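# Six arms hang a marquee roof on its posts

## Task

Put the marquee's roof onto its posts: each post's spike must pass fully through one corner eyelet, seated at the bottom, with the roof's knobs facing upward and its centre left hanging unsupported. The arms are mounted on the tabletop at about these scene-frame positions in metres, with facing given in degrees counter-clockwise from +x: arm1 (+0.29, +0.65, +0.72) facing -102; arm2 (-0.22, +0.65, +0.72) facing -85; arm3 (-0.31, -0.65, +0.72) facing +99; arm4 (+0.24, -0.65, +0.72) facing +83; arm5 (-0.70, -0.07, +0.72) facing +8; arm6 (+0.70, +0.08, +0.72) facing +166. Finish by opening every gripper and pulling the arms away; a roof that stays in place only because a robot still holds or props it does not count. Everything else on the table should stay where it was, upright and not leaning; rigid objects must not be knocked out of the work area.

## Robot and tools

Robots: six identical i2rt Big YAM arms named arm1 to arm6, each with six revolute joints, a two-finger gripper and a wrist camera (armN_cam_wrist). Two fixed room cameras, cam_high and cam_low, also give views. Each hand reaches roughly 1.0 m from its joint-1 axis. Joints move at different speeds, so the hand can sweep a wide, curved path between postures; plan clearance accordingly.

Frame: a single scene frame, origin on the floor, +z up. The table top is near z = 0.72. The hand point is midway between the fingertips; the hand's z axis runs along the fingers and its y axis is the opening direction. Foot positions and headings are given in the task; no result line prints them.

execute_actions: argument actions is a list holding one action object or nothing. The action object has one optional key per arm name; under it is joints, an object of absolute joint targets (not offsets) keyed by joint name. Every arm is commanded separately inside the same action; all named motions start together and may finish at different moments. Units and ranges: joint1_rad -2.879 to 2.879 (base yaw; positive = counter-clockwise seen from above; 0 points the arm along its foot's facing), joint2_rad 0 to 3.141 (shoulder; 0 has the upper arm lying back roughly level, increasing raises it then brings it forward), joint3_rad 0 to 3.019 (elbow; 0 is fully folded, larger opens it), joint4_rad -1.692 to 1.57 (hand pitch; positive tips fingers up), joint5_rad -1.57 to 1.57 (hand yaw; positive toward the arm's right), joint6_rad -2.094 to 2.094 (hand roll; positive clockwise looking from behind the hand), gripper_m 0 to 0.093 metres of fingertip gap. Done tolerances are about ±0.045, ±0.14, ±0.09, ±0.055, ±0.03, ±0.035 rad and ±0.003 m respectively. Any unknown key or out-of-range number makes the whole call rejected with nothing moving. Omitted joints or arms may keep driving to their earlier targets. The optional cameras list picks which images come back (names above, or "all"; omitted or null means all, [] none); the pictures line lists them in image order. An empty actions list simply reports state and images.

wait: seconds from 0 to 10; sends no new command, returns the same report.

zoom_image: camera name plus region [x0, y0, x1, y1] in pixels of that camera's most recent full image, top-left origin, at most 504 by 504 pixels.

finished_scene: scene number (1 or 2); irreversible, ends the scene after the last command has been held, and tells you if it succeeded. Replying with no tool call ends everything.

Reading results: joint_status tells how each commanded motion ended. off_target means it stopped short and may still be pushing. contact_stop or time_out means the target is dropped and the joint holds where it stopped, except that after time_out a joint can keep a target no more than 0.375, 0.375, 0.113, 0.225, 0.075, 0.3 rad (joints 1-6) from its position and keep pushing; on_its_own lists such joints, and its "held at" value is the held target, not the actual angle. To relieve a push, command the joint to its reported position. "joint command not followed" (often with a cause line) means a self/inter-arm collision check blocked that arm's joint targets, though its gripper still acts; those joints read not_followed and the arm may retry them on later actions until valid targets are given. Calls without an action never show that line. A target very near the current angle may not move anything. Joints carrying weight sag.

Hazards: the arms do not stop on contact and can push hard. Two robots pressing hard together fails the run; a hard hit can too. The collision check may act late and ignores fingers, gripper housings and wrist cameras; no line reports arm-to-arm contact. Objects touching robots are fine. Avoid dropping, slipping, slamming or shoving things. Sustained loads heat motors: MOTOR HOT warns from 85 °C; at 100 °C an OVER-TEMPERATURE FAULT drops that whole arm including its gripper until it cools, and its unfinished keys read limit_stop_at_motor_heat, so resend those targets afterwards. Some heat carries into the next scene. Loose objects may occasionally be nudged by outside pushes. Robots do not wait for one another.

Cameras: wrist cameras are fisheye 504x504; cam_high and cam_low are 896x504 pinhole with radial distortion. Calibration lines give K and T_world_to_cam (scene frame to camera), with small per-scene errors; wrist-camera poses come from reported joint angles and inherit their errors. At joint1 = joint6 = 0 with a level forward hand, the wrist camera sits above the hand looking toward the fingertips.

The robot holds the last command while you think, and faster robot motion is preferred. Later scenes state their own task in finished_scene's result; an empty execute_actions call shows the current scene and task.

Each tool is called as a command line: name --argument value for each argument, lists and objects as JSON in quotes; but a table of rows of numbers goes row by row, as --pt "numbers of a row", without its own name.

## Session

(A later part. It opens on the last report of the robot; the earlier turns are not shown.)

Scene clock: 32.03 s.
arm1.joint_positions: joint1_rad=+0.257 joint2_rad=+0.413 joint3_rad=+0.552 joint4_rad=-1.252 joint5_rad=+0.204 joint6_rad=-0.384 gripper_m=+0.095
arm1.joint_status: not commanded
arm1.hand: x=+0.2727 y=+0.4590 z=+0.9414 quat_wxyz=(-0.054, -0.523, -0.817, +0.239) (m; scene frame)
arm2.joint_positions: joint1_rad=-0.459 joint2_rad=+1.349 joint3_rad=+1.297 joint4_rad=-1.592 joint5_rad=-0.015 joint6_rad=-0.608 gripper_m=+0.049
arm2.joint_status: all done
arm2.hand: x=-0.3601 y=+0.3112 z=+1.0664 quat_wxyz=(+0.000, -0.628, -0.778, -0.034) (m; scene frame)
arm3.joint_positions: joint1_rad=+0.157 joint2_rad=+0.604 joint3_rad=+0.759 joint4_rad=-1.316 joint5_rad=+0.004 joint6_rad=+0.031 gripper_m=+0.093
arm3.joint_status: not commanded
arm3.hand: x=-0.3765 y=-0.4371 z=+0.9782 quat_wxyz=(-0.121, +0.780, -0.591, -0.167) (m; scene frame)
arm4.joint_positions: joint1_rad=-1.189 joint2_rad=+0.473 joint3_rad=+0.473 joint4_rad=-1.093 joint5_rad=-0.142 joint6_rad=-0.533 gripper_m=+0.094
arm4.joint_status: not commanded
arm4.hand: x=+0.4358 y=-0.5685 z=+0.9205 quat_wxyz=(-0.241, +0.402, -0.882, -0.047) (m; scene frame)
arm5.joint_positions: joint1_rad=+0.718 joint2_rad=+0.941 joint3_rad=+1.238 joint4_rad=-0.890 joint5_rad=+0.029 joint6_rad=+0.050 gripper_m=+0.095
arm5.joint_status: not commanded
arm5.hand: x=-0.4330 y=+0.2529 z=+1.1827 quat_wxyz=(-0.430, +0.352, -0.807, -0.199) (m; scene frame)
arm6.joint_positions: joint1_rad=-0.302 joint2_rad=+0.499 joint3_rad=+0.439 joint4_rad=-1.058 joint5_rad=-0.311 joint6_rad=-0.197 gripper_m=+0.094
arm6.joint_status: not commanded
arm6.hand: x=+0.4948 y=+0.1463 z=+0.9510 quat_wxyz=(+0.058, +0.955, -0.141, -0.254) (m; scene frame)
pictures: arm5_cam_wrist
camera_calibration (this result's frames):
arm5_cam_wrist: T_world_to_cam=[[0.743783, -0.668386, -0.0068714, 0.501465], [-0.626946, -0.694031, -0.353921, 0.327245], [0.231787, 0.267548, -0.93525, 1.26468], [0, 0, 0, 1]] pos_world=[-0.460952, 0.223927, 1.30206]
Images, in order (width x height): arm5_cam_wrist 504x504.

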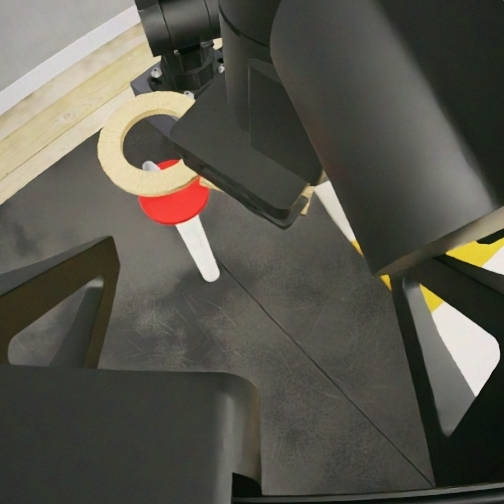

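execute_actions --actions '[{"arm5":{"joints":{"joint1_rad":0.8,"joint2_rad":0.85,"joint5_rad":0}},"arm2":{"joints":{"joint2_rad":1.38}}}]' --cameras '["arm5_cam_wrist"]'

execute_actions --actions '[{"arm2":{"joints":{"joint3_rad":1.24,"joint4_rad":-1.53}}}]' --cameras '["arm5_cam_wrist"]'

Scene clock: 33.23 s.
arm1.joint_positions: joint1_rad=+0.257 joint2_rad=+0.413 joint3_rad=+0.552 joint4_rad=-1.252 joint5_rad=+0.204 joint6_rad=-0.384 gripper_m=+0.095
arm1.joint_status: not commanded
arm1.hand: x=+0.2727 y=+0.4590 z=+0.9414 quat_wxyz=(-0.054, -0.523, -0.817, +0.239) (m; scene frame)
arm2.joint_positions: joint1_rad=-0.433 joint2_rad=+1.386 joint3_rad=+1.302 joint4_rad=-1.580 joint5_rad=-0.011 joint6_rad=-0.608 gripper_m=+0.049
arm2.joint_status: all done
arm2.hand: x=-0.3546 y=+0.3002 z=+1.0546 quat_wxyz=(+0.006, -0.617, -0.785, -0.044) (m; scene frame)
arm3.joint_positions: joint1_rad=+0.157 joint2_rad=+0.604 joint3_rad=+0.759 joint4_rad=-1.316 joint5_rad=+0.004 joint6_rad=+0.031 gripper_m=+0.093
arm3.joint_status: not commanded
arm3.hand: x=-0.3765 y=-0.4371 z=+0.9782 quat_wxyz=(-0.121, +0.780, -0.591, -0.167) (m; scene frame)
arm4.joint_positions: joint1_rad=-1.189 joint2_rad=+0.473 joint3_rad=+0.473 joint4_rad=-1.093 joint5_rad=-0.142 joint6_rad=-0.533 gripper_m=+0.094
arm4.joint_status: not commanded
arm4.hand: x=+0.4358 y=-0.5685 z=+0.9205 quat_wxyz=(-0.241, +0.402, -0.882, -0.047) (m; scene frame)
arm5.joint_positions: joint1_rad=+0.797 joint2_rad=+0.840 joint3_rad=+1.247 joint4_rad=-0.865 joint5_rad=+0.002 joint6_rad=+0.008 gripper_m=+0.095
arm5.joint_status: all done
arm5.hand: x=-0.4818 y=+0.2497 z=+1.2319 quat_wxyz=(-0.472, +0.391, -0.751, -0.245) (m; scene frame)
arm6.joint_positions: joint1_rad=-0.302 joint2_rad=+0.499 joint3_rad=+0.439 joint4_rad=-1.058 joint5_rad=-0.311 joint6_rad=-0.197 gripper_m=+0.094
arm6.joint_status: not commanded
arm6.hand: x=+0.4948 y=+0.1463 z=+0.9510 quat_wxyz=(+0.058, +0.955, -0.141, -0.254) (m; scene frame)
pictures: arm5_cam_wrist
camera_calibration (this result's frames):
arm5_cam_wrist: T_world_to_cam=[[0.820976, -0.570791, 0.0140403, 0.523109], [-0.496436, -0.725746, -0.476282, 0.53336], [0.282047, 0.384046, -0.87918, 1.24892], [0, 0, 0, 1]] pos_world=[-0.516936, 0.206026, 1.34472]
Images, in order (width x height): arm5_cam_wrist 504x504.

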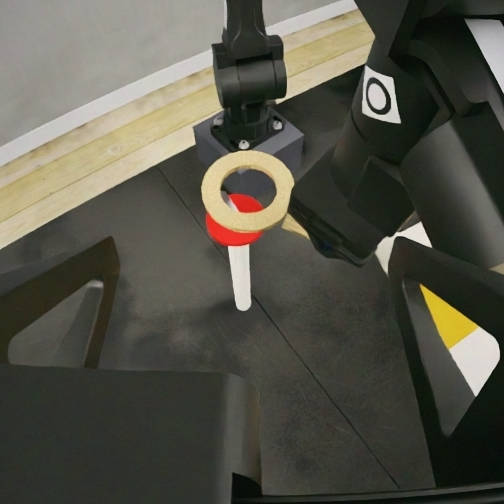

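Scene clock: 33.93 s.
arm1.joint_positions: joint1_rad=+0.257 joint2_rad=+0.413 joint3_rad=+0.552 joint4_rad=-1.252 joint5_rad=+0.204 joint6_rad=-0.384 gripper_m=+0.095
arm1.joint_status: not commanded
arm1.hand: x=+0.2727 y=+0.4590 z=+0.9414 quat_wxyz=(-0.054, -0.523, -0.817, +0.239) (m; scene frame)
arm2.joint_positions: joint1_rad=-0.433 joint2_rad=+1.386 joint3_rad=+1.227 joint4_rad=-1.541 joint5_rad=-0.008 joint6_rad=-0.608 gripper_m=+0.049
arm2.joint_status: all done
arm2.hand: x=-0.3507 y=+0.3115 z=+1.0272 quat_wxyz=(+0.012, -0.617, -0.785, -0.060) (m; scene frame)
arm3.joint_positions: joint1_rad=+0.157 joint2_rad=+0.604 joint3_rad=+0.759 joint4_rad=-1.316 joint5_rad=+0.004 joint6_rad=+0.031 gripper_m=+0.093
arm3.joint_status: not commanded
arm3.hand: x=-0.3765 y=-0.4371 z=+0.9782 quat_wxyz=(-0.121, +0.780, -0.591, -0.167) (m; scene frame)
arm4.joint_positions: joint1_rad=-1.189 joint2_rad=+0.473 joint3_rad=+0.473 joint4_rad=-1.093 joint5_rad=-0.142 joint6_rad=-0.533 gripper_m=+0.094
arm4.joint_status: not commanded
arm4.hand: x=+0.4358 y=-0.5685 z=+0.9205 quat_wxyz=(-0.241, +0.402, -0.882, -0.047) (m; scene frame)
arm5.joint_positions: joint1_rad=+0.797 joint2_rad=+0.840 joint3_rad=+1.247 joint4_rad=-0.865 joint5_rad=+0.002 joint6_rad=+0.007 gripper_m=+0.095
arm5.joint_status: not commanded
arm5.hand: x=-0.4818 y=+0.2497 z=+1.2319 quat_wxyz=(-0.472, +0.391, -0.751, -0.245) (m; scene frame)
arm6.joint_positions: joint1_rad=-0.302 joint2_rad=+0.499 joint3_rad=+0.439 joint4_rad=-1.058 joint5_rad=-0.311 joint6_rad=-0.197 gripper_m=+0.094
arm6.joint_status: not commanded
arm6.hand: x=+0.4948 y=+0.1463 z=+0.9510 quat_wxyz=(+0.058, +0.955, -0.141, -0.254) (m; scene frame)
pictures: arm5_cam_wrist
camera_calibration (this result's frames):
arm5_cam_wrist: T_world_to_cam=[[0.821066, -0.570652, 0.0143839, 0.522695], [-0.496182, -0.725922, -0.476278, 0.533522], [0.282231, 0.383919, -0.879177, 1.24904], [0, 0, 0, 1]] pos_world=[-0.516961, 0.206042, 1.34471]
Images, in order (width x height): arm5_cam_wrist 504x504.

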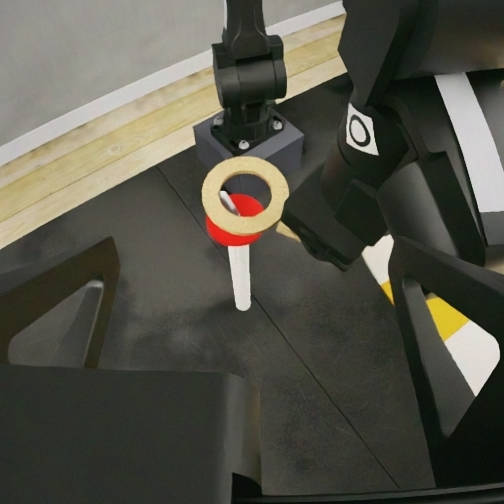

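Spike is through or nearly; lower a bit more with a small outward shift.

execute_actions --actions '[{"arm2":{"joints":{"joint2_rad":1.42,"joint3_rad":1.22,"joint4_rad":-1.5}}}]' --cameras '["arm5_cam_wrist","cam_low"]'

Scene clock: 34.87 s.
arm1.joint_positions: joint1_rad=+0.257 joint2_rad=+0.413 joint3_rad=+0.552 joint4_rad=-1.252 joint5_rad=+0.204 joint6_rad=-0.384 gripper_m=+0.095
arm1.joint_status: not commanded
arm1.hand: x=+0.2727 y=+0.4590 z=+0.9414 quat_wxyz=(-0.054, -0.523, -0.817, +0.239) (m; scene frame)
arm2.joint_positions: joint1_rad=-0.433 joint2_rad=+1.414 joint3_rad=+1.218 joint4_rad=-1.517 joint5_rad=-0.003 joint6_rad=-0.608 gripper_m=+0.049
arm2.joint_status: all done
arm2.hand: x=-0.3533 y=+0.3069 z=+1.0138 quat_wxyz=(+0.017, -0.616, -0.784, -0.066) (m; scene frame)
arm3.joint_positions: joint1_rad=+0.157 joint2_rad=+0.604 joint3_rad=+0.759 joint4_rad=-1.316 joint5_rad=+0.004 joint6_rad=+0.031 gripper_m=+0.093
arm3.joint_status: not commanded
arm3.hand: x=-0.3765 y=-0.4371 z=+0.9782 quat_wxyz=(-0.121, +0.780, -0.591, -0.167) (m; scene frame)
arm4.joint_positions: joint1_rad=-1.189 joint2_rad=+0.473 joint3_rad=+0.473 joint4_rad=-1.093 joint5_rad=-0.142 joint6_rad=-0.533 gripper_m=+0.094
arm4.joint_status: not commanded
arm4.hand: x=+0.4358 y=-0.5685 z=+0.9205 quat_wxyz=(-0.241, +0.402, -0.882, -0.047) (m; scene frame)
arm5.joint_positions: joint1_rad=+0.797 joint2_rad=+0.840 joint3_rad=+1.247 joint4_rad=-0.865 joint5_rad=+0.002 joint6_rad=+0.007 gripper_m=+0.095
arm5.joint_status: not commanded
arm5.hand: x=-0.4818 y=+0.2497 z=+1.2319 quat_wxyz=(-0.472, +0.391, -0.751, -0.245) (m; scene frame)
arm6.joint_positions: joint1_rad=-0.302 joint2_rad=+0.499 joint3_rad=+0.439 joint4_rad=-1.058 joint5_rad=-0.311 joint6_rad=-0.197 gripper_m=+0.094
arm6.joint_status: not commanded
arm6.hand: x=+0.4948 y=+0.1463 z=+0.9510 quat_wxyz=(+0.058, +0.955, -0.141, -0.254) (m; scene frame)
pictures: arm5_cam_wrist, cam_low
camera_calibration (this result's frames):
arm5_cam_wrist: T_world_to_cam=[[0.821066, -0.570652, 0.0143839, 0.522695], [-0.496182, -0.725922, -0.476278, 0.533522], [0.282231, 0.383919, -0.879177, 1.24904], [0, 0, 0, 1]] pos_world=[-0.516961, 0.206042, 1.34471]
Images, in order (width x height): arm5_cam_wrist 504x504, cam_low 896x504.

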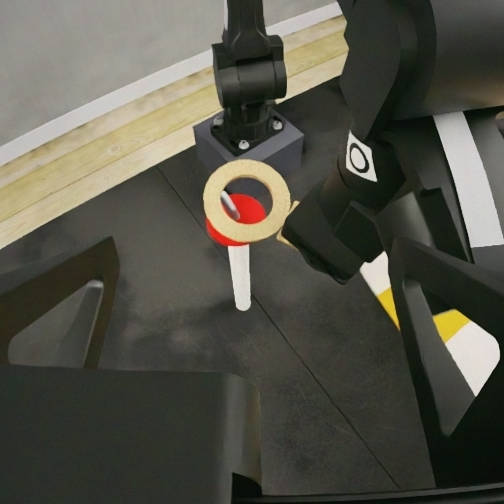

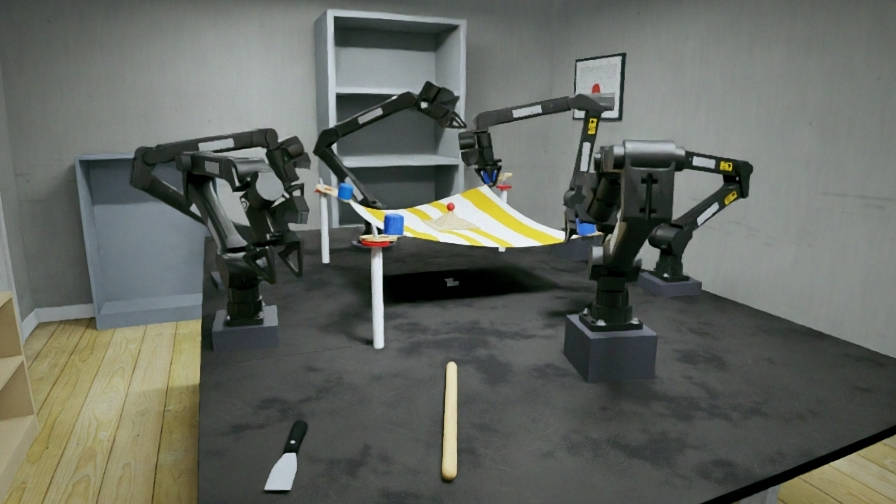

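execute_actions --actions '[{"arm2":{"joints":{"gripper_m":0.093}},"arm5":{"joints":{"joint2_rad":0.5,"joint3_rad":0.7,"joint4_rad":-1.2}}}]' --cameras '[]'

execute_actions --actions '[{"arm2":{"joints":{"joint3_rad":1.5,"joint4_rad":-1.68}}}]' --cameras '[]'

execute_actions --actions '[{"arm2":{"joints":{"joint2_rad":0.6,"joint3_rad":0.75,"joint4_rad":-1.3}}}]' --cameras '["cam_low","cam_high"]'

zoom_image --camera "cam_low" --region '[290,130,550,260]'

Scene clock: 36.67 s.
arm1.joint_positions: joint1_rad=+0.257 joint2_rad=+0.413 joint3_rad=+0.552 joint4_rad=-1.252 joint5_rad=+0.204 joint6_rad=-0.384 gripper_m=+0.095
arm1.joint_status: not commanded
arm1.hand: x=+0.2727 y=+0.4590 z=+0.9414 quat_wxyz=(-0.054, -0.523, -0.817, +0.239) (m; scene frame)
arm2.joint_positions: joint1_rad=-0.433 joint2_rad=+1.414 joint3_rad=+1.218 joint4_rad=-1.516 joint5_rad=-0.002 joint6_rad=-0.608 gripper_m=+0.093
arm2.joint_status: all done
arm2.hand: x=-0.3537 y=+0.3067 z=+1.0137 quat_wxyz=(+0.017, -0.616, -0.785, -0.065) (m; scene frame)
arm3.joint_positions: joint1_rad=+0.157 joint2_rad=+0.604 joint3_rad=+0.759 joint4_rad=-1.316 joint5_rad=+0.004 joint6_rad=+0.031 gripper_m=+0.093
arm3.joint_status: not commanded
arm3.hand: x=-0.3765 y=-0.4371 z=+0.9782 quat_wxyz=(-0.121, +0.780, -0.591, -0.167) (m; scene frame)
arm4.joint_positions: joint1_rad=-1.189 joint2_rad=+0.473 joint3_rad=+0.473 joint4_rad=-1.093 joint5_rad=-0.142 joint6_rad=-0.533 gripper_m=+0.094
arm4.joint_status: not commanded
arm4.hand: x=+0.4358 y=-0.5685 z=+0.9205 quat_wxyz=(-0.241, +0.402, -0.882, -0.047) (m; scene frame)
arm5.joint_positions: joint1_rad=+0.797 joint2_rad=+0.501 joint3_rad=+0.690 joint4_rad=-1.197 joint5_rad=+0.002 joint6_rad=+0.007 gripper_m=+0.095
arm5.joint_status: all done
arm5.hand: x=-0.5717 y=+0.1168 z=+0.9657 quat_wxyz=(-0.251, +0.442, -0.852, -0.127) (m; scene frame)
arm6.joint_positions: joint1_rad=-0.302 joint2_rad=+0.499 joint3_rad=+0.439 joint4_rad=-1.058 joint5_rad=-0.311 joint6_rad=-0.197 gripper_m=+0.094
arm6.joint_status: not commanded
arm6.hand: x=+0.4948 y=+0.1463 z=+0.9510 quat_wxyz=(+0.058, +0.955, -0.141, -0.254) (m; scene frame)
pictures: none
No camera images: the call's "cameras" was empty. Leave "cameras" out to get every camera's image.

Scene clock: 37.67 s.
arm1.joint_positions: joint1_rad=+0.257 joint2_rad=+0.413 joint3_rad=+0.552 joint4_rad=-1.252 joint5_rad=+0.204 joint6_rad=-0.384 gripper_m=+0.095
arm1.joint_status: not commanded
arm1.hand: x=+0.2727 y=+0.4590 z=+0.9414 quat_wxyz=(-0.054, -0.523, -0.817, +0.239) (m; scene frame)
arm2.joint_positions: joint1_rad=-0.433 joint2_rad=+1.417 joint3_rad=+1.467 joint4_rad=-1.664 joint5_rad=-0.002 joint6_rad=-0.608 gripper_m=+0.093
arm2.joint_status: all done
arm2.hand: x=-0.3652 y=+0.2777 z=+1.1052 quat_wxyz=(+0.003, -0.618, -0.786, -0.018) (m; scene frame)
arm3.joint_positions: joint1_rad=+0.157 joint2_rad=+0.604 joint3_rad=+0.759 joint4_rad=-1.316 joint5_rad=+0.004 joint6_rad=+0.031 gripper_m=+0.093
arm3.joint_status: not commanded
arm3.hand: x=-0.3765 y=-0.4371 z=+0.9782 quat_wxyz=(-0.121, +0.780, -0.591, -0.167) (m; scene frame)
arm4.joint_positions: joint1_rad=-1.189 joint2_rad=+0.473 joint3_rad=+0.473 joint4_rad=-1.093 joint5_rad=-0.142 joint6_rad=-0.533 gripper_m=+0.094
arm4.joint_status: not commanded
arm4.hand: x=+0.4358 y=-0.5685 z=+0.9205 quat_wxyz=(-0.241, +0.402, -0.882, -0.047) (m; scene frame)
arm5.joint_positions: joint1_rad=+0.797 joint2_rad=+0.501 joint3_rad=+0.690 joint4_rad=-1.197 joint5_rad=+0.002 joint6_rad=+0.007 gripper_m=+0.095
arm5.joint_status: not commanded
arm5.hand: x=-0.5717 y=+0.1168 z=+0.9657 quat_wxyz=(-0.251, +0.442, -0.852, -0.127) (m; scene frame)
arm6.joint_positions: joint1_rad=-0.302 joint2_rad=+0.499 joint3_rad=+0.439 joint4_rad=-1.058 joint5_rad=-0.311 joint6_rad=-0.197 gripper_m=+0.094
arm6.joint_status: not commanded
arm6.hand: x=+0.4948 y=+0.1463 z=+0.9510 quat_wxyz=(+0.058, +0.955, -0.141, -0.254) (m; scene frame)
pictures: none
No camera images: the call's "cameras" was empty. Leave "cameras" out to get every camera's image.

Scene clock: 39.13 s.
arm1.joint_positions: joint1_rad=+0.257 joint2_rad=+0.413 joint3_rad=+0.552 joint4_rad=-1.252 joint5_rad=+0.204 joint6_rad=-0.384 gripper_m=+0.095
arm1.joint_status: not commanded
arm1.hand: x=+0.2727 y=+0.4590 z=+0.9414 quat_wxyz=(-0.054, -0.523, -0.817, +0.239) (m; scene frame)
arm2.joint_positions: joint1_rad=-0.433 joint2_rad=+0.604 joint3_rad=+0.743 joint4_rad=-1.323 joint5_rad=-0.002 joint6_rad=-0.608 gripper_m=+0.093
arm2.joint_status: all done
arm2.hand: x=-0.2995 y=+0.4469 z=+1.0422 quat_wxyz=(-0.060, -0.606, -0.771, +0.187) (m; scene frame)
arm3.joint_positions: joint1_rad=+0.157 joint2_rad=+0.604 joint3_rad=+0.759 joint4_rad=-1.316 joint5_rad=+0.004 joint6_rad=+0.031 gripper_m=+0.093
arm3.joint_status: not commanded
arm3.hand: x=-0.3765 y=-0.4371 z=+0.9782 quat_wxyz=(-0.121, +0.780, -0.591, -0.167) (m; scene frame)
arm4.joint_positions: joint1_rad=-1.189 joint2_rad=+0.473 joint3_rad=+0.473 joint4_rad=-1.093 joint5_rad=-0.142 joint6_rad=-0.533 gripper_m=+0.094
arm4.joint_status: not commanded
arm4.hand: x=+0.4358 y=-0.5685 z=+0.9205 quat_wxyz=(-0.241, +0.402, -0.882, -0.047) (m; scene frame)
arm5.joint_positions: joint1_rad=+0.797 joint2_rad=+0.501 joint3_rad=+0.690 joint4_rad=-1.197 joint5_rad=+0.002 joint6_rad=+0.007 gripper_m=+0.095
arm5.joint_status: not commanded
arm5.hand: x=-0.5717 y=+0.1168 z=+0.9657 quat_wxyz=(-0.251, +0.442, -0.852, -0.127) (m; scene frame)
arm6.joint_positions: joint1_rad=-0.302 joint2_rad=+0.499 joint3_rad=+0.439 joint4_rad=-1.058 joint5_rad=-0.311 joint6_rad=-0.197 gripper_m=+0.094
arm6.joint_status: not commanded
arm6.hand: x=+0.4948 y=+0.1463 z=+0.9510 quat_wxyz=(+0.058, +0.955, -0.141, -0.254) (m; scene frame)
pictures: cam_high, cam_low
Images, in order (width x height): cam_high 896x504, cam_low 896x504.

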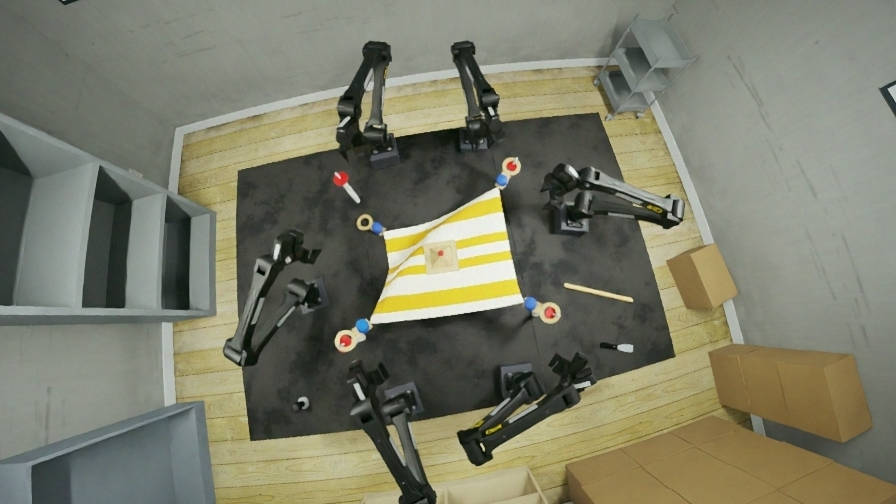

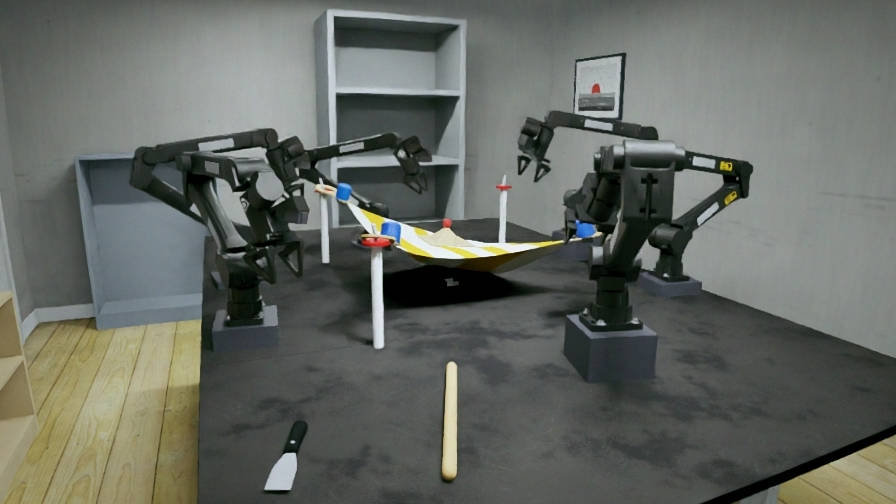

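Region (290, 130, 550, 260) of cam_low's 896x504 image, scaled by 1.938, with more detail than that image has.

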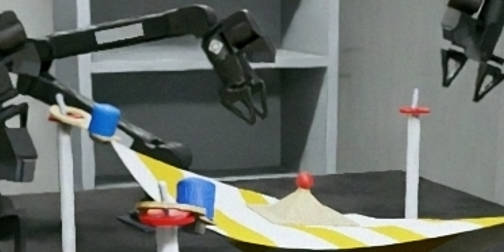

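execute_actions --actions '[{"arm2":{"joints":{"joint1_rad":-0.2,"joint2_rad":1.1,"joint3_rad":1.2,"joint4_rad":-1.6,"joint6_rad":0}}}]' --cameras '["arm2_cam_wrist","cam_high","cam_low"]'

Scene clock: 40.93 s.
arm1.joint_positions: joint1_rad=+0.257 joint2_rad=+0.413 joint3_rad=+0.552 joint4_rad=-1.252 joint5_rad=+0.204 joint6_rad=-0.384 gripper_m=+0.095
arm1.joint_status: not commanded
arm1.hand: x=+0.2727 y=+0.4590 z=+0.9414 quat_wxyz=(-0.054, -0.523, -0.817, +0.239) (m; scene frame)
arm2.joint_positions: joint1_rad=-0.205 joint2_rad=+1.104 joint3_rad=+1.149 joint4_rad=-1.584 joint5_rad=+0.000 joint6_rad=-0.015 gripper_m=+0.093
arm2.joint_status: all done
arm2.hand: x=-0.2629 y=+0.3536 z=+1.0869 quat_wxyz=(-0.014, -0.750, -0.661, +0.015) (m; scene frame)
arm3.joint_positions: joint1_rad=+0.157 joint2_rad=+0.604 joint3_rad=+0.759 joint4_rad=-1.316 joint5_rad=+0.004 joint6_rad=+0.031 gripper_m=+0.093
arm3.joint_status: not commanded
arm3.hand: x=-0.3765 y=-0.4371 z=+0.9782 quat_wxyz=(-0.121, +0.780, -0.591, -0.167) (m; scene frame)
arm4.joint_positions: joint1_rad=-1.189 joint2_rad=+0.473 joint3_rad=+0.473 joint4_rad=-1.093 joint5_rad=-0.142 joint6_rad=-0.533 gripper_m=+0.094
arm4.joint_status: not commanded
arm4.hand: x=+0.4358 y=-0.5685 z=+0.9205 quat_wxyz=(-0.241, +0.402, -0.882, -0.047) (m; scene frame)
arm5.joint_positions: joint1_rad=+0.797 joint2_rad=+0.501 joint3_rad=+0.690 joint4_rad=-1.197 joint5_rad=+0.002 joint6_rad=+0.007 gripper_m=+0.095
arm5.joint_status: not commanded
arm5.hand: x=-0.5717 y=+0.1168 z=+0.9657 quat_wxyz=(-0.251, +0.442, -0.852, -0.127) (m; scene frame)
arm6.joint_positions: joint1_rad=-0.302 joint2_rad=+0.499 joint3_rad=+0.439 joint4_rad=-1.058 joint5_rad=-0.311 joint6_rad=-0.197 gripper_m=+0.094
arm6.joint_status: not commanded
arm6.hand: x=+0.4948 y=+0.1463 z=+0.9510 quat_wxyz=(+0.058, +0.955, -0.141, -0.254) (m; scene frame)
pictures: arm2_cam_wrist, cam_high, cam_low
camera_calibration (this result's frames):
arm2_cam_wrist: T_world_to_cam=[[-0.993116, 0.114916, -0.0226764, -0.274976], [0.0840009, 0.833656, 0.545859, -0.854686], [0.0816324, 0.540196, -0.83757, 0.858392], [0, 0, 0, 1]] pos_world=[-0.271362, 0.280413, 1.17927]
Images, in order (width x height): arm2_cam_wrist 504x504, cam_high 896x504, cam_low 896x504.

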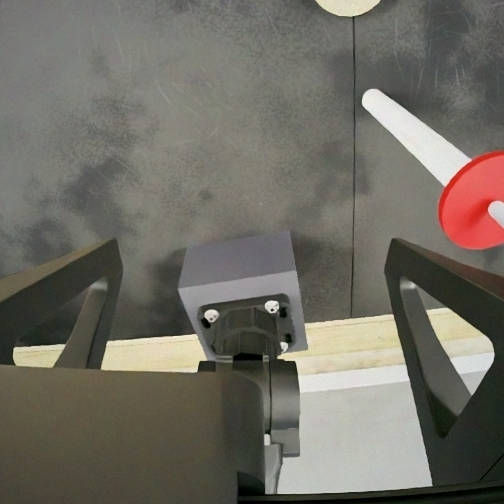

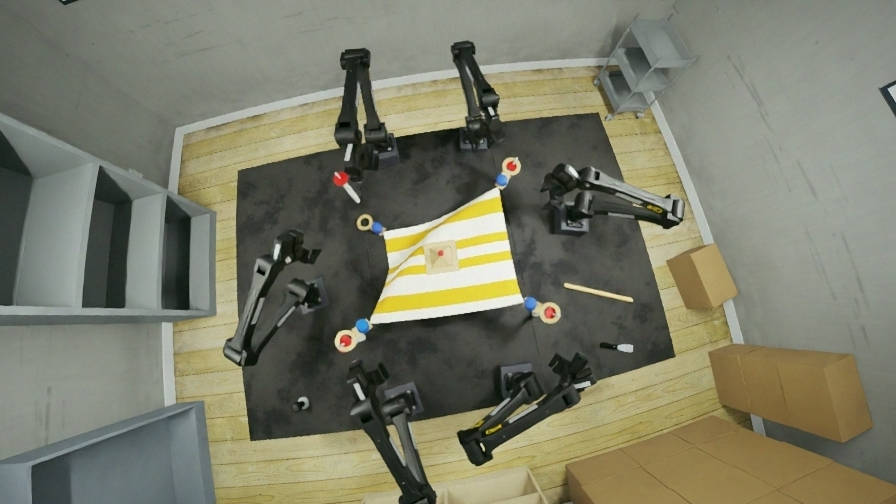

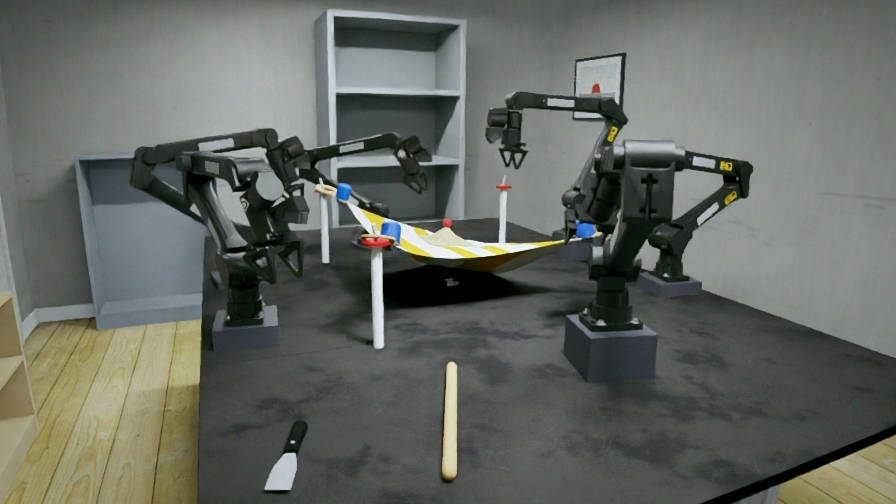

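execute_actions --actions '[{"arm2":{"joints":{"joint1_rad":-0.25,"joint2_rad":1.6,"joint3_rad":1.16,"joint4_rad":-1.11}}}]' --cameras '["arm2_cam_wrist","cam_low"]'

Scene clock: 42.73 s.
arm1.joint_positions: joint1_rad=+0.257 joint2_rad=+0.413 joint3_rad=+0.552 joint4_rad=-1.252 joint5_rad=+0.204 joint6_rad=-0.384 gripper_m=+0.095
arm1.joint_status: not commanded
arm1.hand: x=+0.2727 y=+0.4590 z=+0.9414 quat_wxyz=(-0.054, -0.523, -0.817, +0.239) (m; scene frame)
arm2.joint_positions: joint1_rad=-0.244 joint2_rad=+1.612 joint3_rad=+1.149 joint4_rad=-1.127 joint5_rad=+0.000 joint6_rad=-0.014 gripper_m=+0.093
arm2.joint_status: all done
arm2.hand: x=-0.2996 y=+0.2156 z=+0.9068 quat_wxyz=(+0.003, -0.763, -0.646, -0.005) (m; scene frame)
arm3.joint_positions: joint1_rad=+0.157 joint2_rad=+0.604 joint3_rad=+0.759 joint4_rad=-1.316 joint5_rad=+0.004 joint6_rad=+0.031 gripper_m=+0.093
arm3.joint_status: not commanded
arm3.hand: x=-0.3765 y=-0.4371 z=+0.9782 quat_wxyz=(-0.121, +0.780, -0.591, -0.167) (m; scene frame)
arm4.joint_positions: joint1_rad=-1.189 joint2_rad=+0.473 joint3_rad=+0.473 joint4_rad=-1.093 joint5_rad=-0.142 joint6_rad=-0.533 gripper_m=+0.094
arm4.joint_status: not commanded
arm4.hand: x=+0.4358 y=-0.5685 z=+0.9205 quat_wxyz=(-0.241, +0.402, -0.882, -0.047) (m; scene frame)
arm5.joint_positions: joint1_rad=+0.797 joint2_rad=+0.501 joint3_rad=+0.690 joint4_rad=-1.197 joint5_rad=+0.002 joint6_rad=+0.007 gripper_m=+0.095
arm5.joint_status: not commanded
arm5.hand: x=-0.5717 y=+0.1168 z=+0.9657 quat_wxyz=(-0.251, +0.442, -0.852, -0.127) (m; scene frame)
arm6.joint_positions: joint1_rad=-0.302 joint2_rad=+0.499 joint3_rad=+0.439 joint4_rad=-1.058 joint5_rad=-0.311 joint6_rad=-0.197 gripper_m=+0.094
arm6.joint_status: not commanded
arm6.hand: x=+0.4948 y=+0.1463 z=+0.9510 quat_wxyz=(+0.058, +0.955, -0.141, -0.254) (m; scene frame)
pictures: arm2_cam_wrist, cam_low
camera_calibration (this result's frames):
arm2_cam_wrist: T_world_to_cam=[[-0.987565, 0.155325, -0.0242854, -0.305212], [0.111463, 0.800715, 0.588584, -0.66167], [0.110867, 0.578558, -0.808071, 0.758859], [0, 0, 0, 1]] pos_world=[-0.311798, 0.138172, 0.995248]
Images, in order (width x height): arm2_cam_wrist 504x504, cam_low 896x504.

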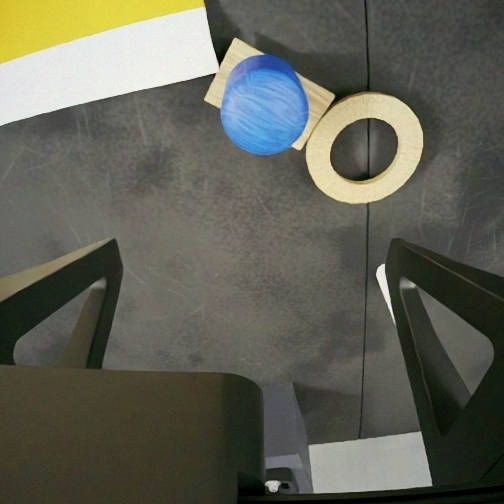

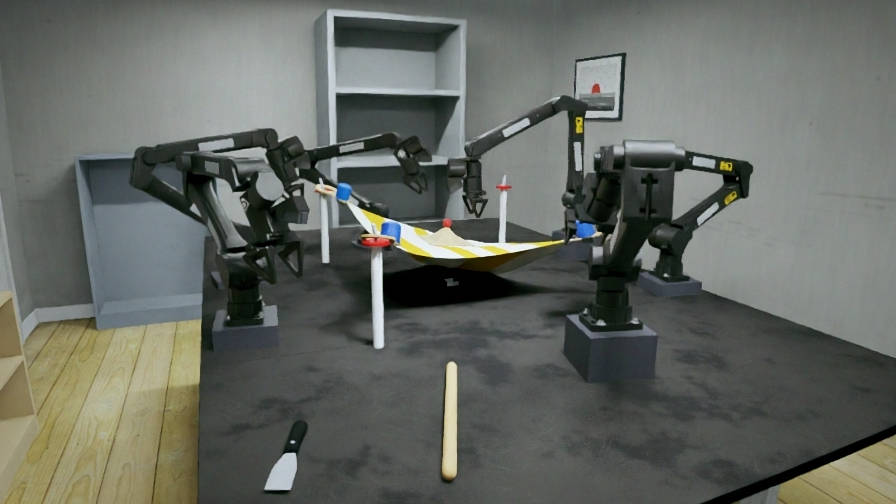

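execute_actions --actions '[{"arm2":{"joints":{"joint1_rad":-0.25,"joint2_rad":1.86,"joint3_rad":1.03,"joint4_rad":-0.73}}}]' --cameras '["arm2_cam_wrist"]'

Scene clock: 44.43 s.
arm1.joint_positions: joint1_rad=+0.257 joint2_rad=+0.413 joint3_rad=+0.552 joint4_rad=-1.252 joint5_rad=+0.204 joint6_rad=-0.384 gripper_m=+0.095
arm1.joint_status: not commanded
arm1.hand: x=+0.2727 y=+0.4590 z=+0.9414 quat_wxyz=(-0.054, -0.523, -0.817, +0.239) (m; scene frame)
arm2.joint_positions: joint1_rad=-0.244 joint2_rad=+1.870 joint3_rad=+1.015 joint4_rad=-0.747 joint5_rad=+0.001 joint6_rad=-0.013 gripper_m=+0.093
arm2.joint_status: all done
arm2.hand: x=-0.2996 y=+0.2156 z=+0.7554 quat_wxyz=(+0.007, -0.763, -0.646, -0.009) (m; scene frame)
arm3.joint_positions: joint1_rad=+0.157 joint2_rad=+0.604 joint3_rad=+0.759 joint4_rad=-1.316 joint5_rad=+0.004 joint6_rad=+0.031 gripper_m=+0.093
arm3.joint_status: not commanded
arm3.hand: x=-0.3765 y=-0.4371 z=+0.9782 quat_wxyz=(-0.121, +0.780, -0.591, -0.167) (m; scene frame)
arm4.joint_positions: joint1_rad=-1.189 joint2_rad=+0.473 joint3_rad=+0.473 joint4_rad=-1.093 joint5_rad=-0.142 joint6_rad=-0.533 gripper_m=+0.094
arm4.joint_status: not commanded
arm4.hand: x=+0.4358 y=-0.5685 z=+0.9205 quat_wxyz=(-0.241, +0.402, -0.882, -0.047) (m; scene frame)
arm5.joint_positions: joint1_rad=+0.797 joint2_rad=+0.501 joint3_rad=+0.690 joint4_rad=-1.197 joint5_rad=+0.002 joint6_rad=+0.007 gripper_m=+0.095
arm5.joint_status: not commanded
arm5.hand: x=-0.5717 y=+0.1168 z=+0.9657 quat_wxyz=(-0.251, +0.442, -0.852, -0.127) (m; scene frame)
arm6.joint_positions: joint1_rad=-0.302 joint2_rad=+0.499 joint3_rad=+0.439 joint4_rad=-1.058 joint5_rad=-0.311 joint6_rad=-0.197 gripper_m=+0.094
arm6.joint_status: not commanded
arm6.hand: x=+0.4948 y=+0.1463 z=+0.9510 quat_wxyz=(+0.058, +0.955, -0.141, -0.254) (m; scene frame)
pictures: arm2_cam_wrist
camera_calibration (this result's frames):
arm2_cam_wrist: T_world_to_cam=[[-0.98744, 0.156311, -0.0230234, -0.309994], [0.111675, 0.793567, 0.598147, -0.578112], [0.111768, 0.588062, -0.801056, 0.62943], [0, 0, 0, 1]] pos_world=[-0.31189, 0.137082, 0.842867]
Images, in order (width x height): arm2_cam_wrist 504x504.

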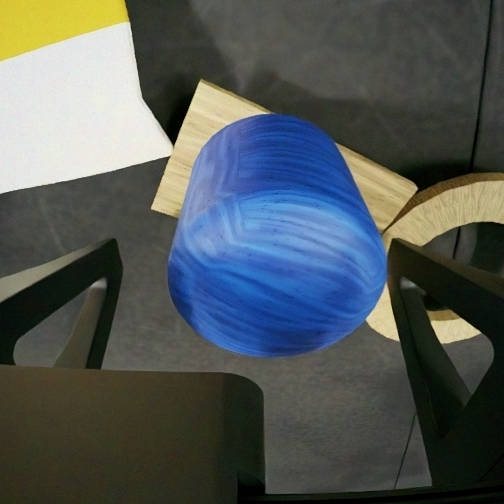

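execute_actions --actions '[{"arm2":{"joints":{"gripper_m":0}}}]' --cameras '[]'

execute_actions --actions '[{"arm2":{"joints":{"joint2_rad":1.47,"joint3_rad":1.5,"joint4_rad":-1.6}}}]' --cameras '[]'

execute_actions --actions '[{"arm2":{"joints":{"joint1_rad":-0.47,"joint6_rad":-0.22,"joint2_rad":1.24,"joint3_rad":1.3,"joint4_rad":-1.63}},"arm5":{"joints":{"joint1_rad":0.82,"joint2_rad":0.82,"joint3_rad":1.25,"joint4_rad":-0.85}}}]' --cameras '["arm5_cam_wrist","arm2_cam_wrist"]'

Scene clock: 45.53 s.
arm1.joint_positions: joint1_rad=+0.257 joint2_rad=+0.413 joint3_rad=+0.552 joint4_rad=-1.252 joint5_rad=+0.204 joint6_rad=-0.384 gripper_m=+0.095
arm1.joint_status: not commanded
arm1.hand: x=+0.2727 y=+0.4590 z=+0.9414 quat_wxyz=(-0.054, -0.523, -0.817, +0.239) (m; scene frame)
arm2.joint_positions: joint1_rad=-0.244 joint2_rad=+1.870 joint3_rad=+1.015 joint4_rad=-0.746 joint5_rad=+0.000 joint6_rad=-0.012 gripper_m=+0.045
arm2.joint_status: gripper_m off_target (ended at +0.045, target +0.000)
arm2.hand: x=-0.2994 y=+0.2154 z=+0.7554 quat_wxyz=(+0.007, -0.764, -0.645, -0.009) (m; scene frame)
arm3.joint_positions: joint1_rad=+0.157 joint2_rad=+0.604 joint3_rad=+0.759 joint4_rad=-1.316 joint5_rad=+0.004 joint6_rad=+0.031 gripper_m=+0.093
arm3.joint_status: not commanded
arm3.hand: x=-0.3765 y=-0.4371 z=+0.9782 quat_wxyz=(-0.121, +0.780, -0.591, -0.167) (m; scene frame)
arm4.joint_positions: joint1_rad=-1.189 joint2_rad=+0.473 joint3_rad=+0.473 joint4_rad=-1.093 joint5_rad=-0.142 joint6_rad=-0.533 gripper_m=+0.094
arm4.joint_status: not commanded
arm4.hand: x=+0.4358 y=-0.5685 z=+0.9205 quat_wxyz=(-0.241, +0.402, -0.882, -0.047) (m; scene frame)
arm5.joint_positions: joint1_rad=+0.797 joint2_rad=+0.501 joint3_rad=+0.690 joint4_rad=-1.197 joint5_rad=+0.002 joint6_rad=+0.007 gripper_m=+0.095
arm5.joint_status: not commanded
arm5.hand: x=-0.5717 y=+0.1168 z=+0.9657 quat_wxyz=(-0.251, +0.442, -0.852, -0.127) (m; scene frame)
arm6.joint_positions: joint1_rad=-0.302 joint2_rad=+0.499 joint3_rad=+0.439 joint4_rad=-1.058 joint5_rad=-0.311 joint6_rad=-0.197 gripper_m=+0.094
arm6.joint_status: not commanded
arm6.hand: x=+0.4948 y=+0.1463 z=+0.9510 quat_wxyz=(+0.058, +0.955, -0.141, -0.254) (m; scene frame)
pictures: none
No camera images: the call's "cameras" was empty. Leave "cameras" out to get every camera's image.

Scene clock: 47.03 s.
arm1.joint_positions: joint1_rad=+0.257 joint2_rad=+0.413 joint3_rad=+0.552 joint4_rad=-1.252 joint5_rad=+0.204 joint6_rad=-0.384 gripper_m=+0.095
arm1.joint_status: not commanded
arm1.hand: x=+0.2727 y=+0.4590 z=+0.9414 quat_wxyz=(-0.054, -0.523, -0.817, +0.239) (m; scene frame)
arm2.joint_positions: joint1_rad=-0.244 joint2_rad=+1.484 joint3_rad=+1.484 joint4_rad=-1.584 joint5_rad=+0.000 joint6_rad=-0.012 gripper_m=+0.045
arm2.joint_status: all done
arm2.hand: x=-0.2985 y=+0.2239 z=+1.0852 quat_wxyz=(+0.001, -0.764, -0.645, -0.002) (m; scene frame)
arm3.joint_positions: joint1_rad=+0.157 joint2_rad=+0.604 joint3_rad=+0.759 joint4_rad=-1.316 joint5_rad=+0.004 joint6_rad=+0.031 gripper_m=+0.093
arm3.joint_status: not commanded
arm3.hand: x=-0.3765 y=-0.4371 z=+0.9782 quat_wxyz=(-0.121, +0.780, -0.591, -0.167) (m; scene frame)
arm4.joint_positions: joint1_rad=-1.189 joint2_rad=+0.473 joint3_rad=+0.473 joint4_rad=-1.093 joint5_rad=-0.142 joint6_rad=-0.533 gripper_m=+0.094
arm4.joint_status: not commanded
arm4.hand: x=+0.4358 y=-0.5685 z=+0.9205 quat_wxyz=(-0.241, +0.402, -0.882, -0.047) (m; scene frame)
arm5.joint_positions: joint1_rad=+0.797 joint2_rad=+0.501 joint3_rad=+0.690 joint4_rad=-1.197 joint5_rad=+0.002 joint6_rad=+0.007 gripper_m=+0.095
arm5.joint_status: not commanded
arm5.hand: x=-0.5717 y=+0.1168 z=+0.9657 quat_wxyz=(-0.251, +0.442, -0.852, -0.127) (m; scene frame)
arm6.joint_positions: joint1_rad=-0.302 joint2_rad=+0.499 joint3_rad=+0.439 joint4_rad=-1.058 joint5_rad=-0.311 joint6_rad=-0.197 gripper_m=+0.094
arm6.joint_status: not commanded
arm6.hand: x=+0.4948 y=+0.1463 z=+0.9510 quat_wxyz=(+0.058, +0.955, -0.141, -0.254) (m; scene frame)
pictures: none
No camera images: the call's "cameras" was empty. Leave "cameras" out to get every camera's image.

Scene clock: 48.30 s.
arm1.joint_positions: joint1_rad=+0.257 joint2_rad=+0.413 joint3_rad=+0.552 joint4_rad=-1.252 joint5_rad=+0.204 joint6_rad=-0.384 gripper_m=+0.095
arm1.joint_status: not commanded
arm1.hand: x=+0.2727 y=+0.4590 z=+0.9414 quat_wxyz=(-0.054, -0.523, -0.817, +0.239) (m; scene frame)
arm2.joint_positions: joint1_rad=-0.468 joint2_rad=+1.242 joint3_rad=+1.291 joint4_rad=-1.614 joint5_rad=-0.009 joint6_rad=-0.205 gripper_m=+0.045
arm2.joint_status: all done
arm2.hand: x=-0.3554 y=+0.3330 z=+1.1001 quat_wxyz=(-0.009, -0.774, -0.633, +0.003) (m; scene frame)
arm3.joint_positions: joint1_rad=+0.157 joint2_rad=+0.604 joint3_rad=+0.759 joint4_rad=-1.316 joint5_rad=+0.004 joint6_rad=+0.031 gripper_m=+0.093
arm3.joint_status: not commanded
arm3.hand: x=-0.3765 y=-0.4371 z=+0.9782 quat_wxyz=(-0.121, +0.780, -0.591, -0.167) (m; scene frame)
arm4.joint_positions: joint1_rad=-1.189 joint2_rad=+0.473 joint3_rad=+0.473 joint4_rad=-1.093 joint5_rad=-0.142 joint6_rad=-0.533 gripper_m=+0.094
arm4.joint_status: not commanded
arm4.hand: x=+0.4358 y=-0.5685 z=+0.9205 quat_wxyz=(-0.241, +0.402, -0.882, -0.047) (m; scene frame)
arm5.joint_positions: joint1_rad=+0.809 joint2_rad=+0.814 joint3_rad=+1.205 joint4_rad=-0.860 joint5_rad=+0.002 joint6_rad=+0.007 gripper_m=+0.095
arm5.joint_status: all done
arm5.hand: x=-0.4899 y=+0.2465 z=+1.2180 quat_wxyz=(-0.466, +0.397, -0.751, -0.245) (m; scene frame)
arm6.joint_positions: joint1_rad=-0.302 joint2_rad=+0.499 joint3_rad=+0.439 joint4_rad=-1.058 joint5_rad=-0.311 joint6_rad=-0.197 gripper_m=+0.094
arm6.joint_status: not commanded
arm6.hand: x=+0.4948 y=+0.1463 z=+0.9510 quat_wxyz=(+0.058, +0.955, -0.141, -0.254) (m; scene frame)
pictures: arm2_cam_wrist, arm5_cam_wrist
camera_calibration (this result's frames):
arm2_cam_wrist: T_world_to_cam=[[-0.981803, 0.187248, -0.0316446, -0.374416], [0.136836, 0.813098, 0.565815, -0.833201], [0.131678, 0.551189, -0.823925, 0.887265], [0, 0, 0, 1]] pos_world=[-0.370424, 0.258532, 1.19063]
arm5_cam_wrist: T_world_to_cam=[[0.828229, -0.560202, 0.0144893, 0.52842], [-0.49028, -0.736891, -0.465422, 0.512933], [0.271408, 0.378373, -0.88497, 1.24345], [0, 0, 0, 1]] pos_world=[-0.523653, 0.203511, 1.33149]
Images, in order (width x height): arm2_cam_wrist 504x504, arm5_cam_wrist 504x504.

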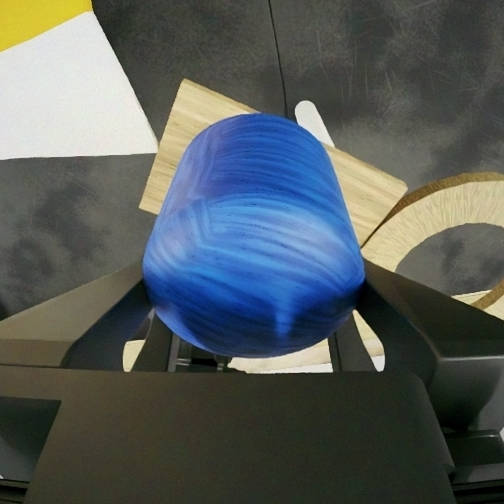

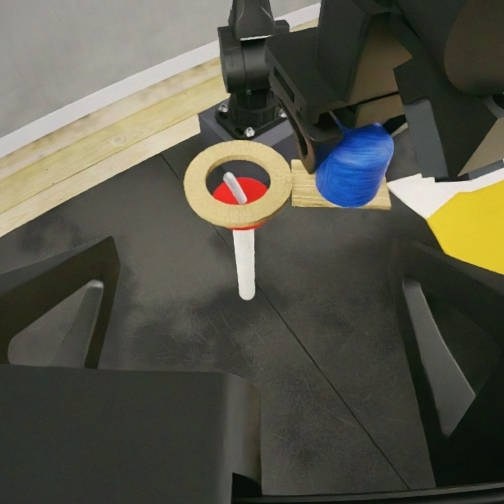

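execute_actions --actions '[{"arm2":{"joints":{"joint3_rad":1.2,"joint4_rad":-1.56,"joint1_rad":-0.44}}}]' --cameras '["arm5_cam_wrist"]'

zoom_image --camera "arm5_cam_wrist" --region '[150,120,400,300]'

Scene clock: 49.50 s.
arm1.joint_positions: joint1_rad=+0.257 joint2_rad=+0.413 joint3_rad=+0.552 joint4_rad=-1.252 joint5_rad=+0.204 joint6_rad=-0.384 gripper_m=+0.095
arm1.joint_status: not commanded
arm1.hand: x=+0.2727 y=+0.4590 z=+0.9414 quat_wxyz=(-0.054, -0.523, -0.817, +0.239) (m; scene frame)
arm2.joint_positions: joint1_rad=-0.438 joint2_rad=+1.247 joint3_rad=+1.186 joint4_rad=-1.565 joint5_rad=-0.009 joint6_rad=-0.205 gripper_m=+0.045
arm2.joint_status: all done
arm2.hand: x=-0.3408 y=+0.3412 z=+1.0587 quat_wxyz=(+0.006, -0.764, -0.645, -0.024) (m; scene frame)
arm3.joint_positions: joint1_rad=+0.157 joint2_rad=+0.604 joint3_rad=+0.759 joint4_rad=-1.316 joint5_rad=+0.004 joint6_rad=+0.031 gripper_m=+0.093
arm3.joint_status: not commanded
arm3.hand: x=-0.3765 y=-0.4371 z=+0.9782 quat_wxyz=(-0.121, +0.780, -0.591, -0.167) (m; scene frame)
arm4.joint_positions: joint1_rad=-1.189 joint2_rad=+0.473 joint3_rad=+0.473 joint4_rad=-1.093 joint5_rad=-0.142 joint6_rad=-0.533 gripper_m=+0.094
arm4.joint_status: not commanded
arm4.hand: x=+0.4358 y=-0.5685 z=+0.9205 quat_wxyz=(-0.241, +0.402, -0.882, -0.047) (m; scene frame)
arm5.joint_positions: joint1_rad=+0.809 joint2_rad=+0.814 joint3_rad=+1.205 joint4_rad=-0.860 joint5_rad=+0.002 joint6_rad=+0.007 gripper_m=+0.095
arm5.joint_status: not commanded
arm5.hand: x=-0.4899 y=+0.2465 z=+1.2180 quat_wxyz=(-0.466, +0.397, -0.751, -0.245) (m; scene frame)
arm6.joint_positions: joint1_rad=-0.302 joint2_rad=+0.499 joint3_rad=+0.439 joint4_rad=-1.058 joint5_rad=-0.311 joint6_rad=-0.197 gripper_m=+0.094
arm6.joint_status: not commanded
arm6.hand: x=+0.4948 y=+0.1463 z=+0.9510 quat_wxyz=(+0.058, +0.955, -0.141, -0.254) (m; scene frame)
pictures: arm5_cam_wrist
camera_calibration (this result's frames):
arm5_cam_wrist: T_world_to_cam=[[0.828229, -0.560202, 0.0144893, 0.52842], [-0.49028, -0.736891, -0.465422, 0.512933], [0.271408, 0.378373, -0.88497, 1.24345], [0, 0, 0, 1]] pos_world=[-0.523653, 0.203511, 1.33149]
Images, in order (width x height): arm5_cam_wrist 504x504.

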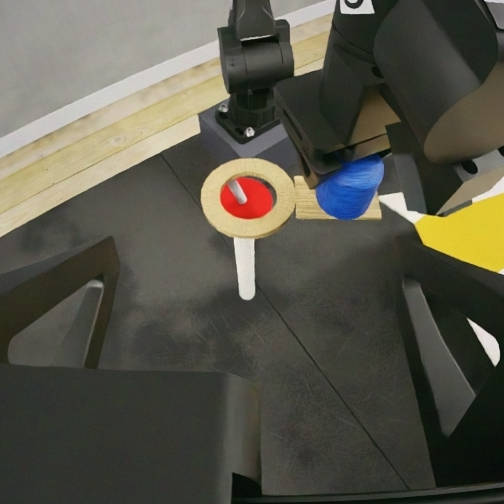

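Region (150, 120, 400, 300) of arm5_cam_wrist's 504x504 image, scaled by 2.016, with more detail than that image has; it fills the top 363 rows of this view, and the rest is white.

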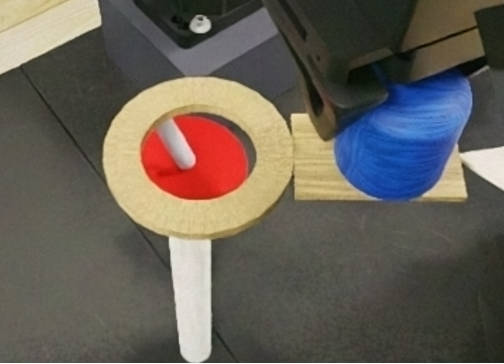

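execute_actions --actions '[{"arm2":{"joints":{"joint2_rad":1.2,"joint3_rad":1.17,"joint1_rad":-0.47}}}]' --cameras '["arm5_cam_wrist"]'

zoom_image --camera "arm5_cam_wrist" --region '[150,120,400,300]'

Scene clock: 50.43 s.
arm1.joint_positions: joint1_rad=+0.257 joint2_rad=+0.413 joint3_rad=+0.552 joint4_rad=-1.252 joint5_rad=+0.204 joint6_rad=-0.384 gripper_m=+0.095
arm1.joint_status: not commanded
arm1.hand: x=+0.2727 y=+0.4590 z=+0.9414 quat_wxyz=(-0.054, -0.523, -0.817, +0.239) (m; scene frame)
arm2.joint_positions: joint1_rad=-0.451 joint2_rad=+1.220 joint3_rad=+1.164 joint4_rad=-1.563 joint5_rad=-0.009 joint6_rad=-0.205 gripper_m=+0.045
arm2.joint_status: all done
arm2.hand: x=-0.3416 y=+0.3505 z=+1.0588 quat_wxyz=(+0.004, -0.768, -0.640, -0.021) (m; scene frame)
arm3.joint_positions: joint1_rad=+0.157 joint2_rad=+0.604 joint3_rad=+0.759 joint4_rad=-1.316 joint5_rad=+0.004 joint6_rad=+0.031 gripper_m=+0.093
arm3.joint_status: not commanded
arm3.hand: x=-0.3765 y=-0.4371 z=+0.9782 quat_wxyz=(-0.121, +0.780, -0.591, -0.167) (m; scene frame)
arm4.joint_positions: joint1_rad=-1.189 joint2_rad=+0.473 joint3_rad=+0.473 joint4_rad=-1.093 joint5_rad=-0.142 joint6_rad=-0.533 gripper_m=+0.094
arm4.joint_status: not commanded
arm4.hand: x=+0.4358 y=-0.5685 z=+0.9205 quat_wxyz=(-0.241, +0.402, -0.882, -0.047) (m; scene frame)
arm5.joint_positions: joint1_rad=+0.809 joint2_rad=+0.814 joint3_rad=+1.205 joint4_rad=-0.860 joint5_rad=+0.002 joint6_rad=+0.007 gripper_m=+0.095
arm5.joint_status: not commanded
arm5.hand: x=-0.4899 y=+0.2465 z=+1.2180 quat_wxyz=(-0.466, +0.397, -0.751, -0.245) (m; scene frame)
arm6.joint_positions: joint1_rad=-0.302 joint2_rad=+0.499 joint3_rad=+0.439 joint4_rad=-1.058 joint5_rad=-0.311 joint6_rad=-0.197 gripper_m=+0.094
arm6.joint_status: not commanded
arm6.hand: x=+0.4948 y=+0.1463 z=+0.9510 quat_wxyz=(+0.058, +0.955, -0.141, -0.254) (m; scene frame)
pictures: arm5_cam_wrist
camera_calibration (this result's frames):
arm5_cam_wrist: T_world_to_cam=[[0.828229, -0.560202, 0.0144893, 0.52842], [-0.49028, -0.736891, -0.465422, 0.512933], [0.271408, 0.378373, -0.88497, 1.24345], [0, 0, 0, 1]] pos_world=[-0.523653, 0.203511, 1.33149]
Images, in order (width x height): arm5_cam_wrist 504x504.

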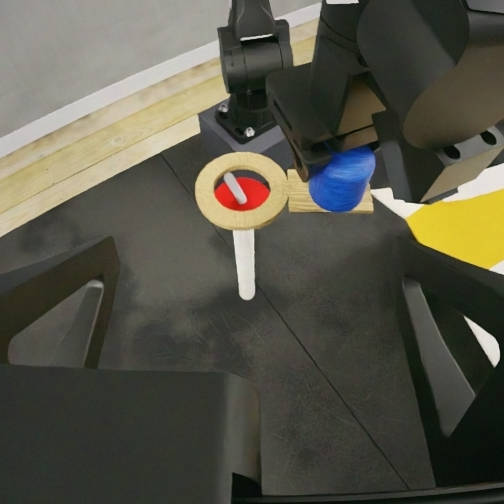

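Region (150, 120, 400, 300) of arm5_cam_wrist's 504x504 image, scaled by 2.016, with more detail than that image has; it fills the top 363 rows of this view, and the rest is white.

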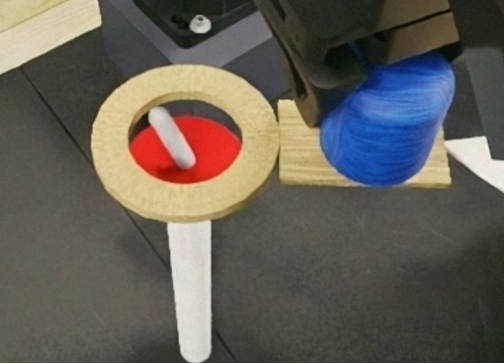

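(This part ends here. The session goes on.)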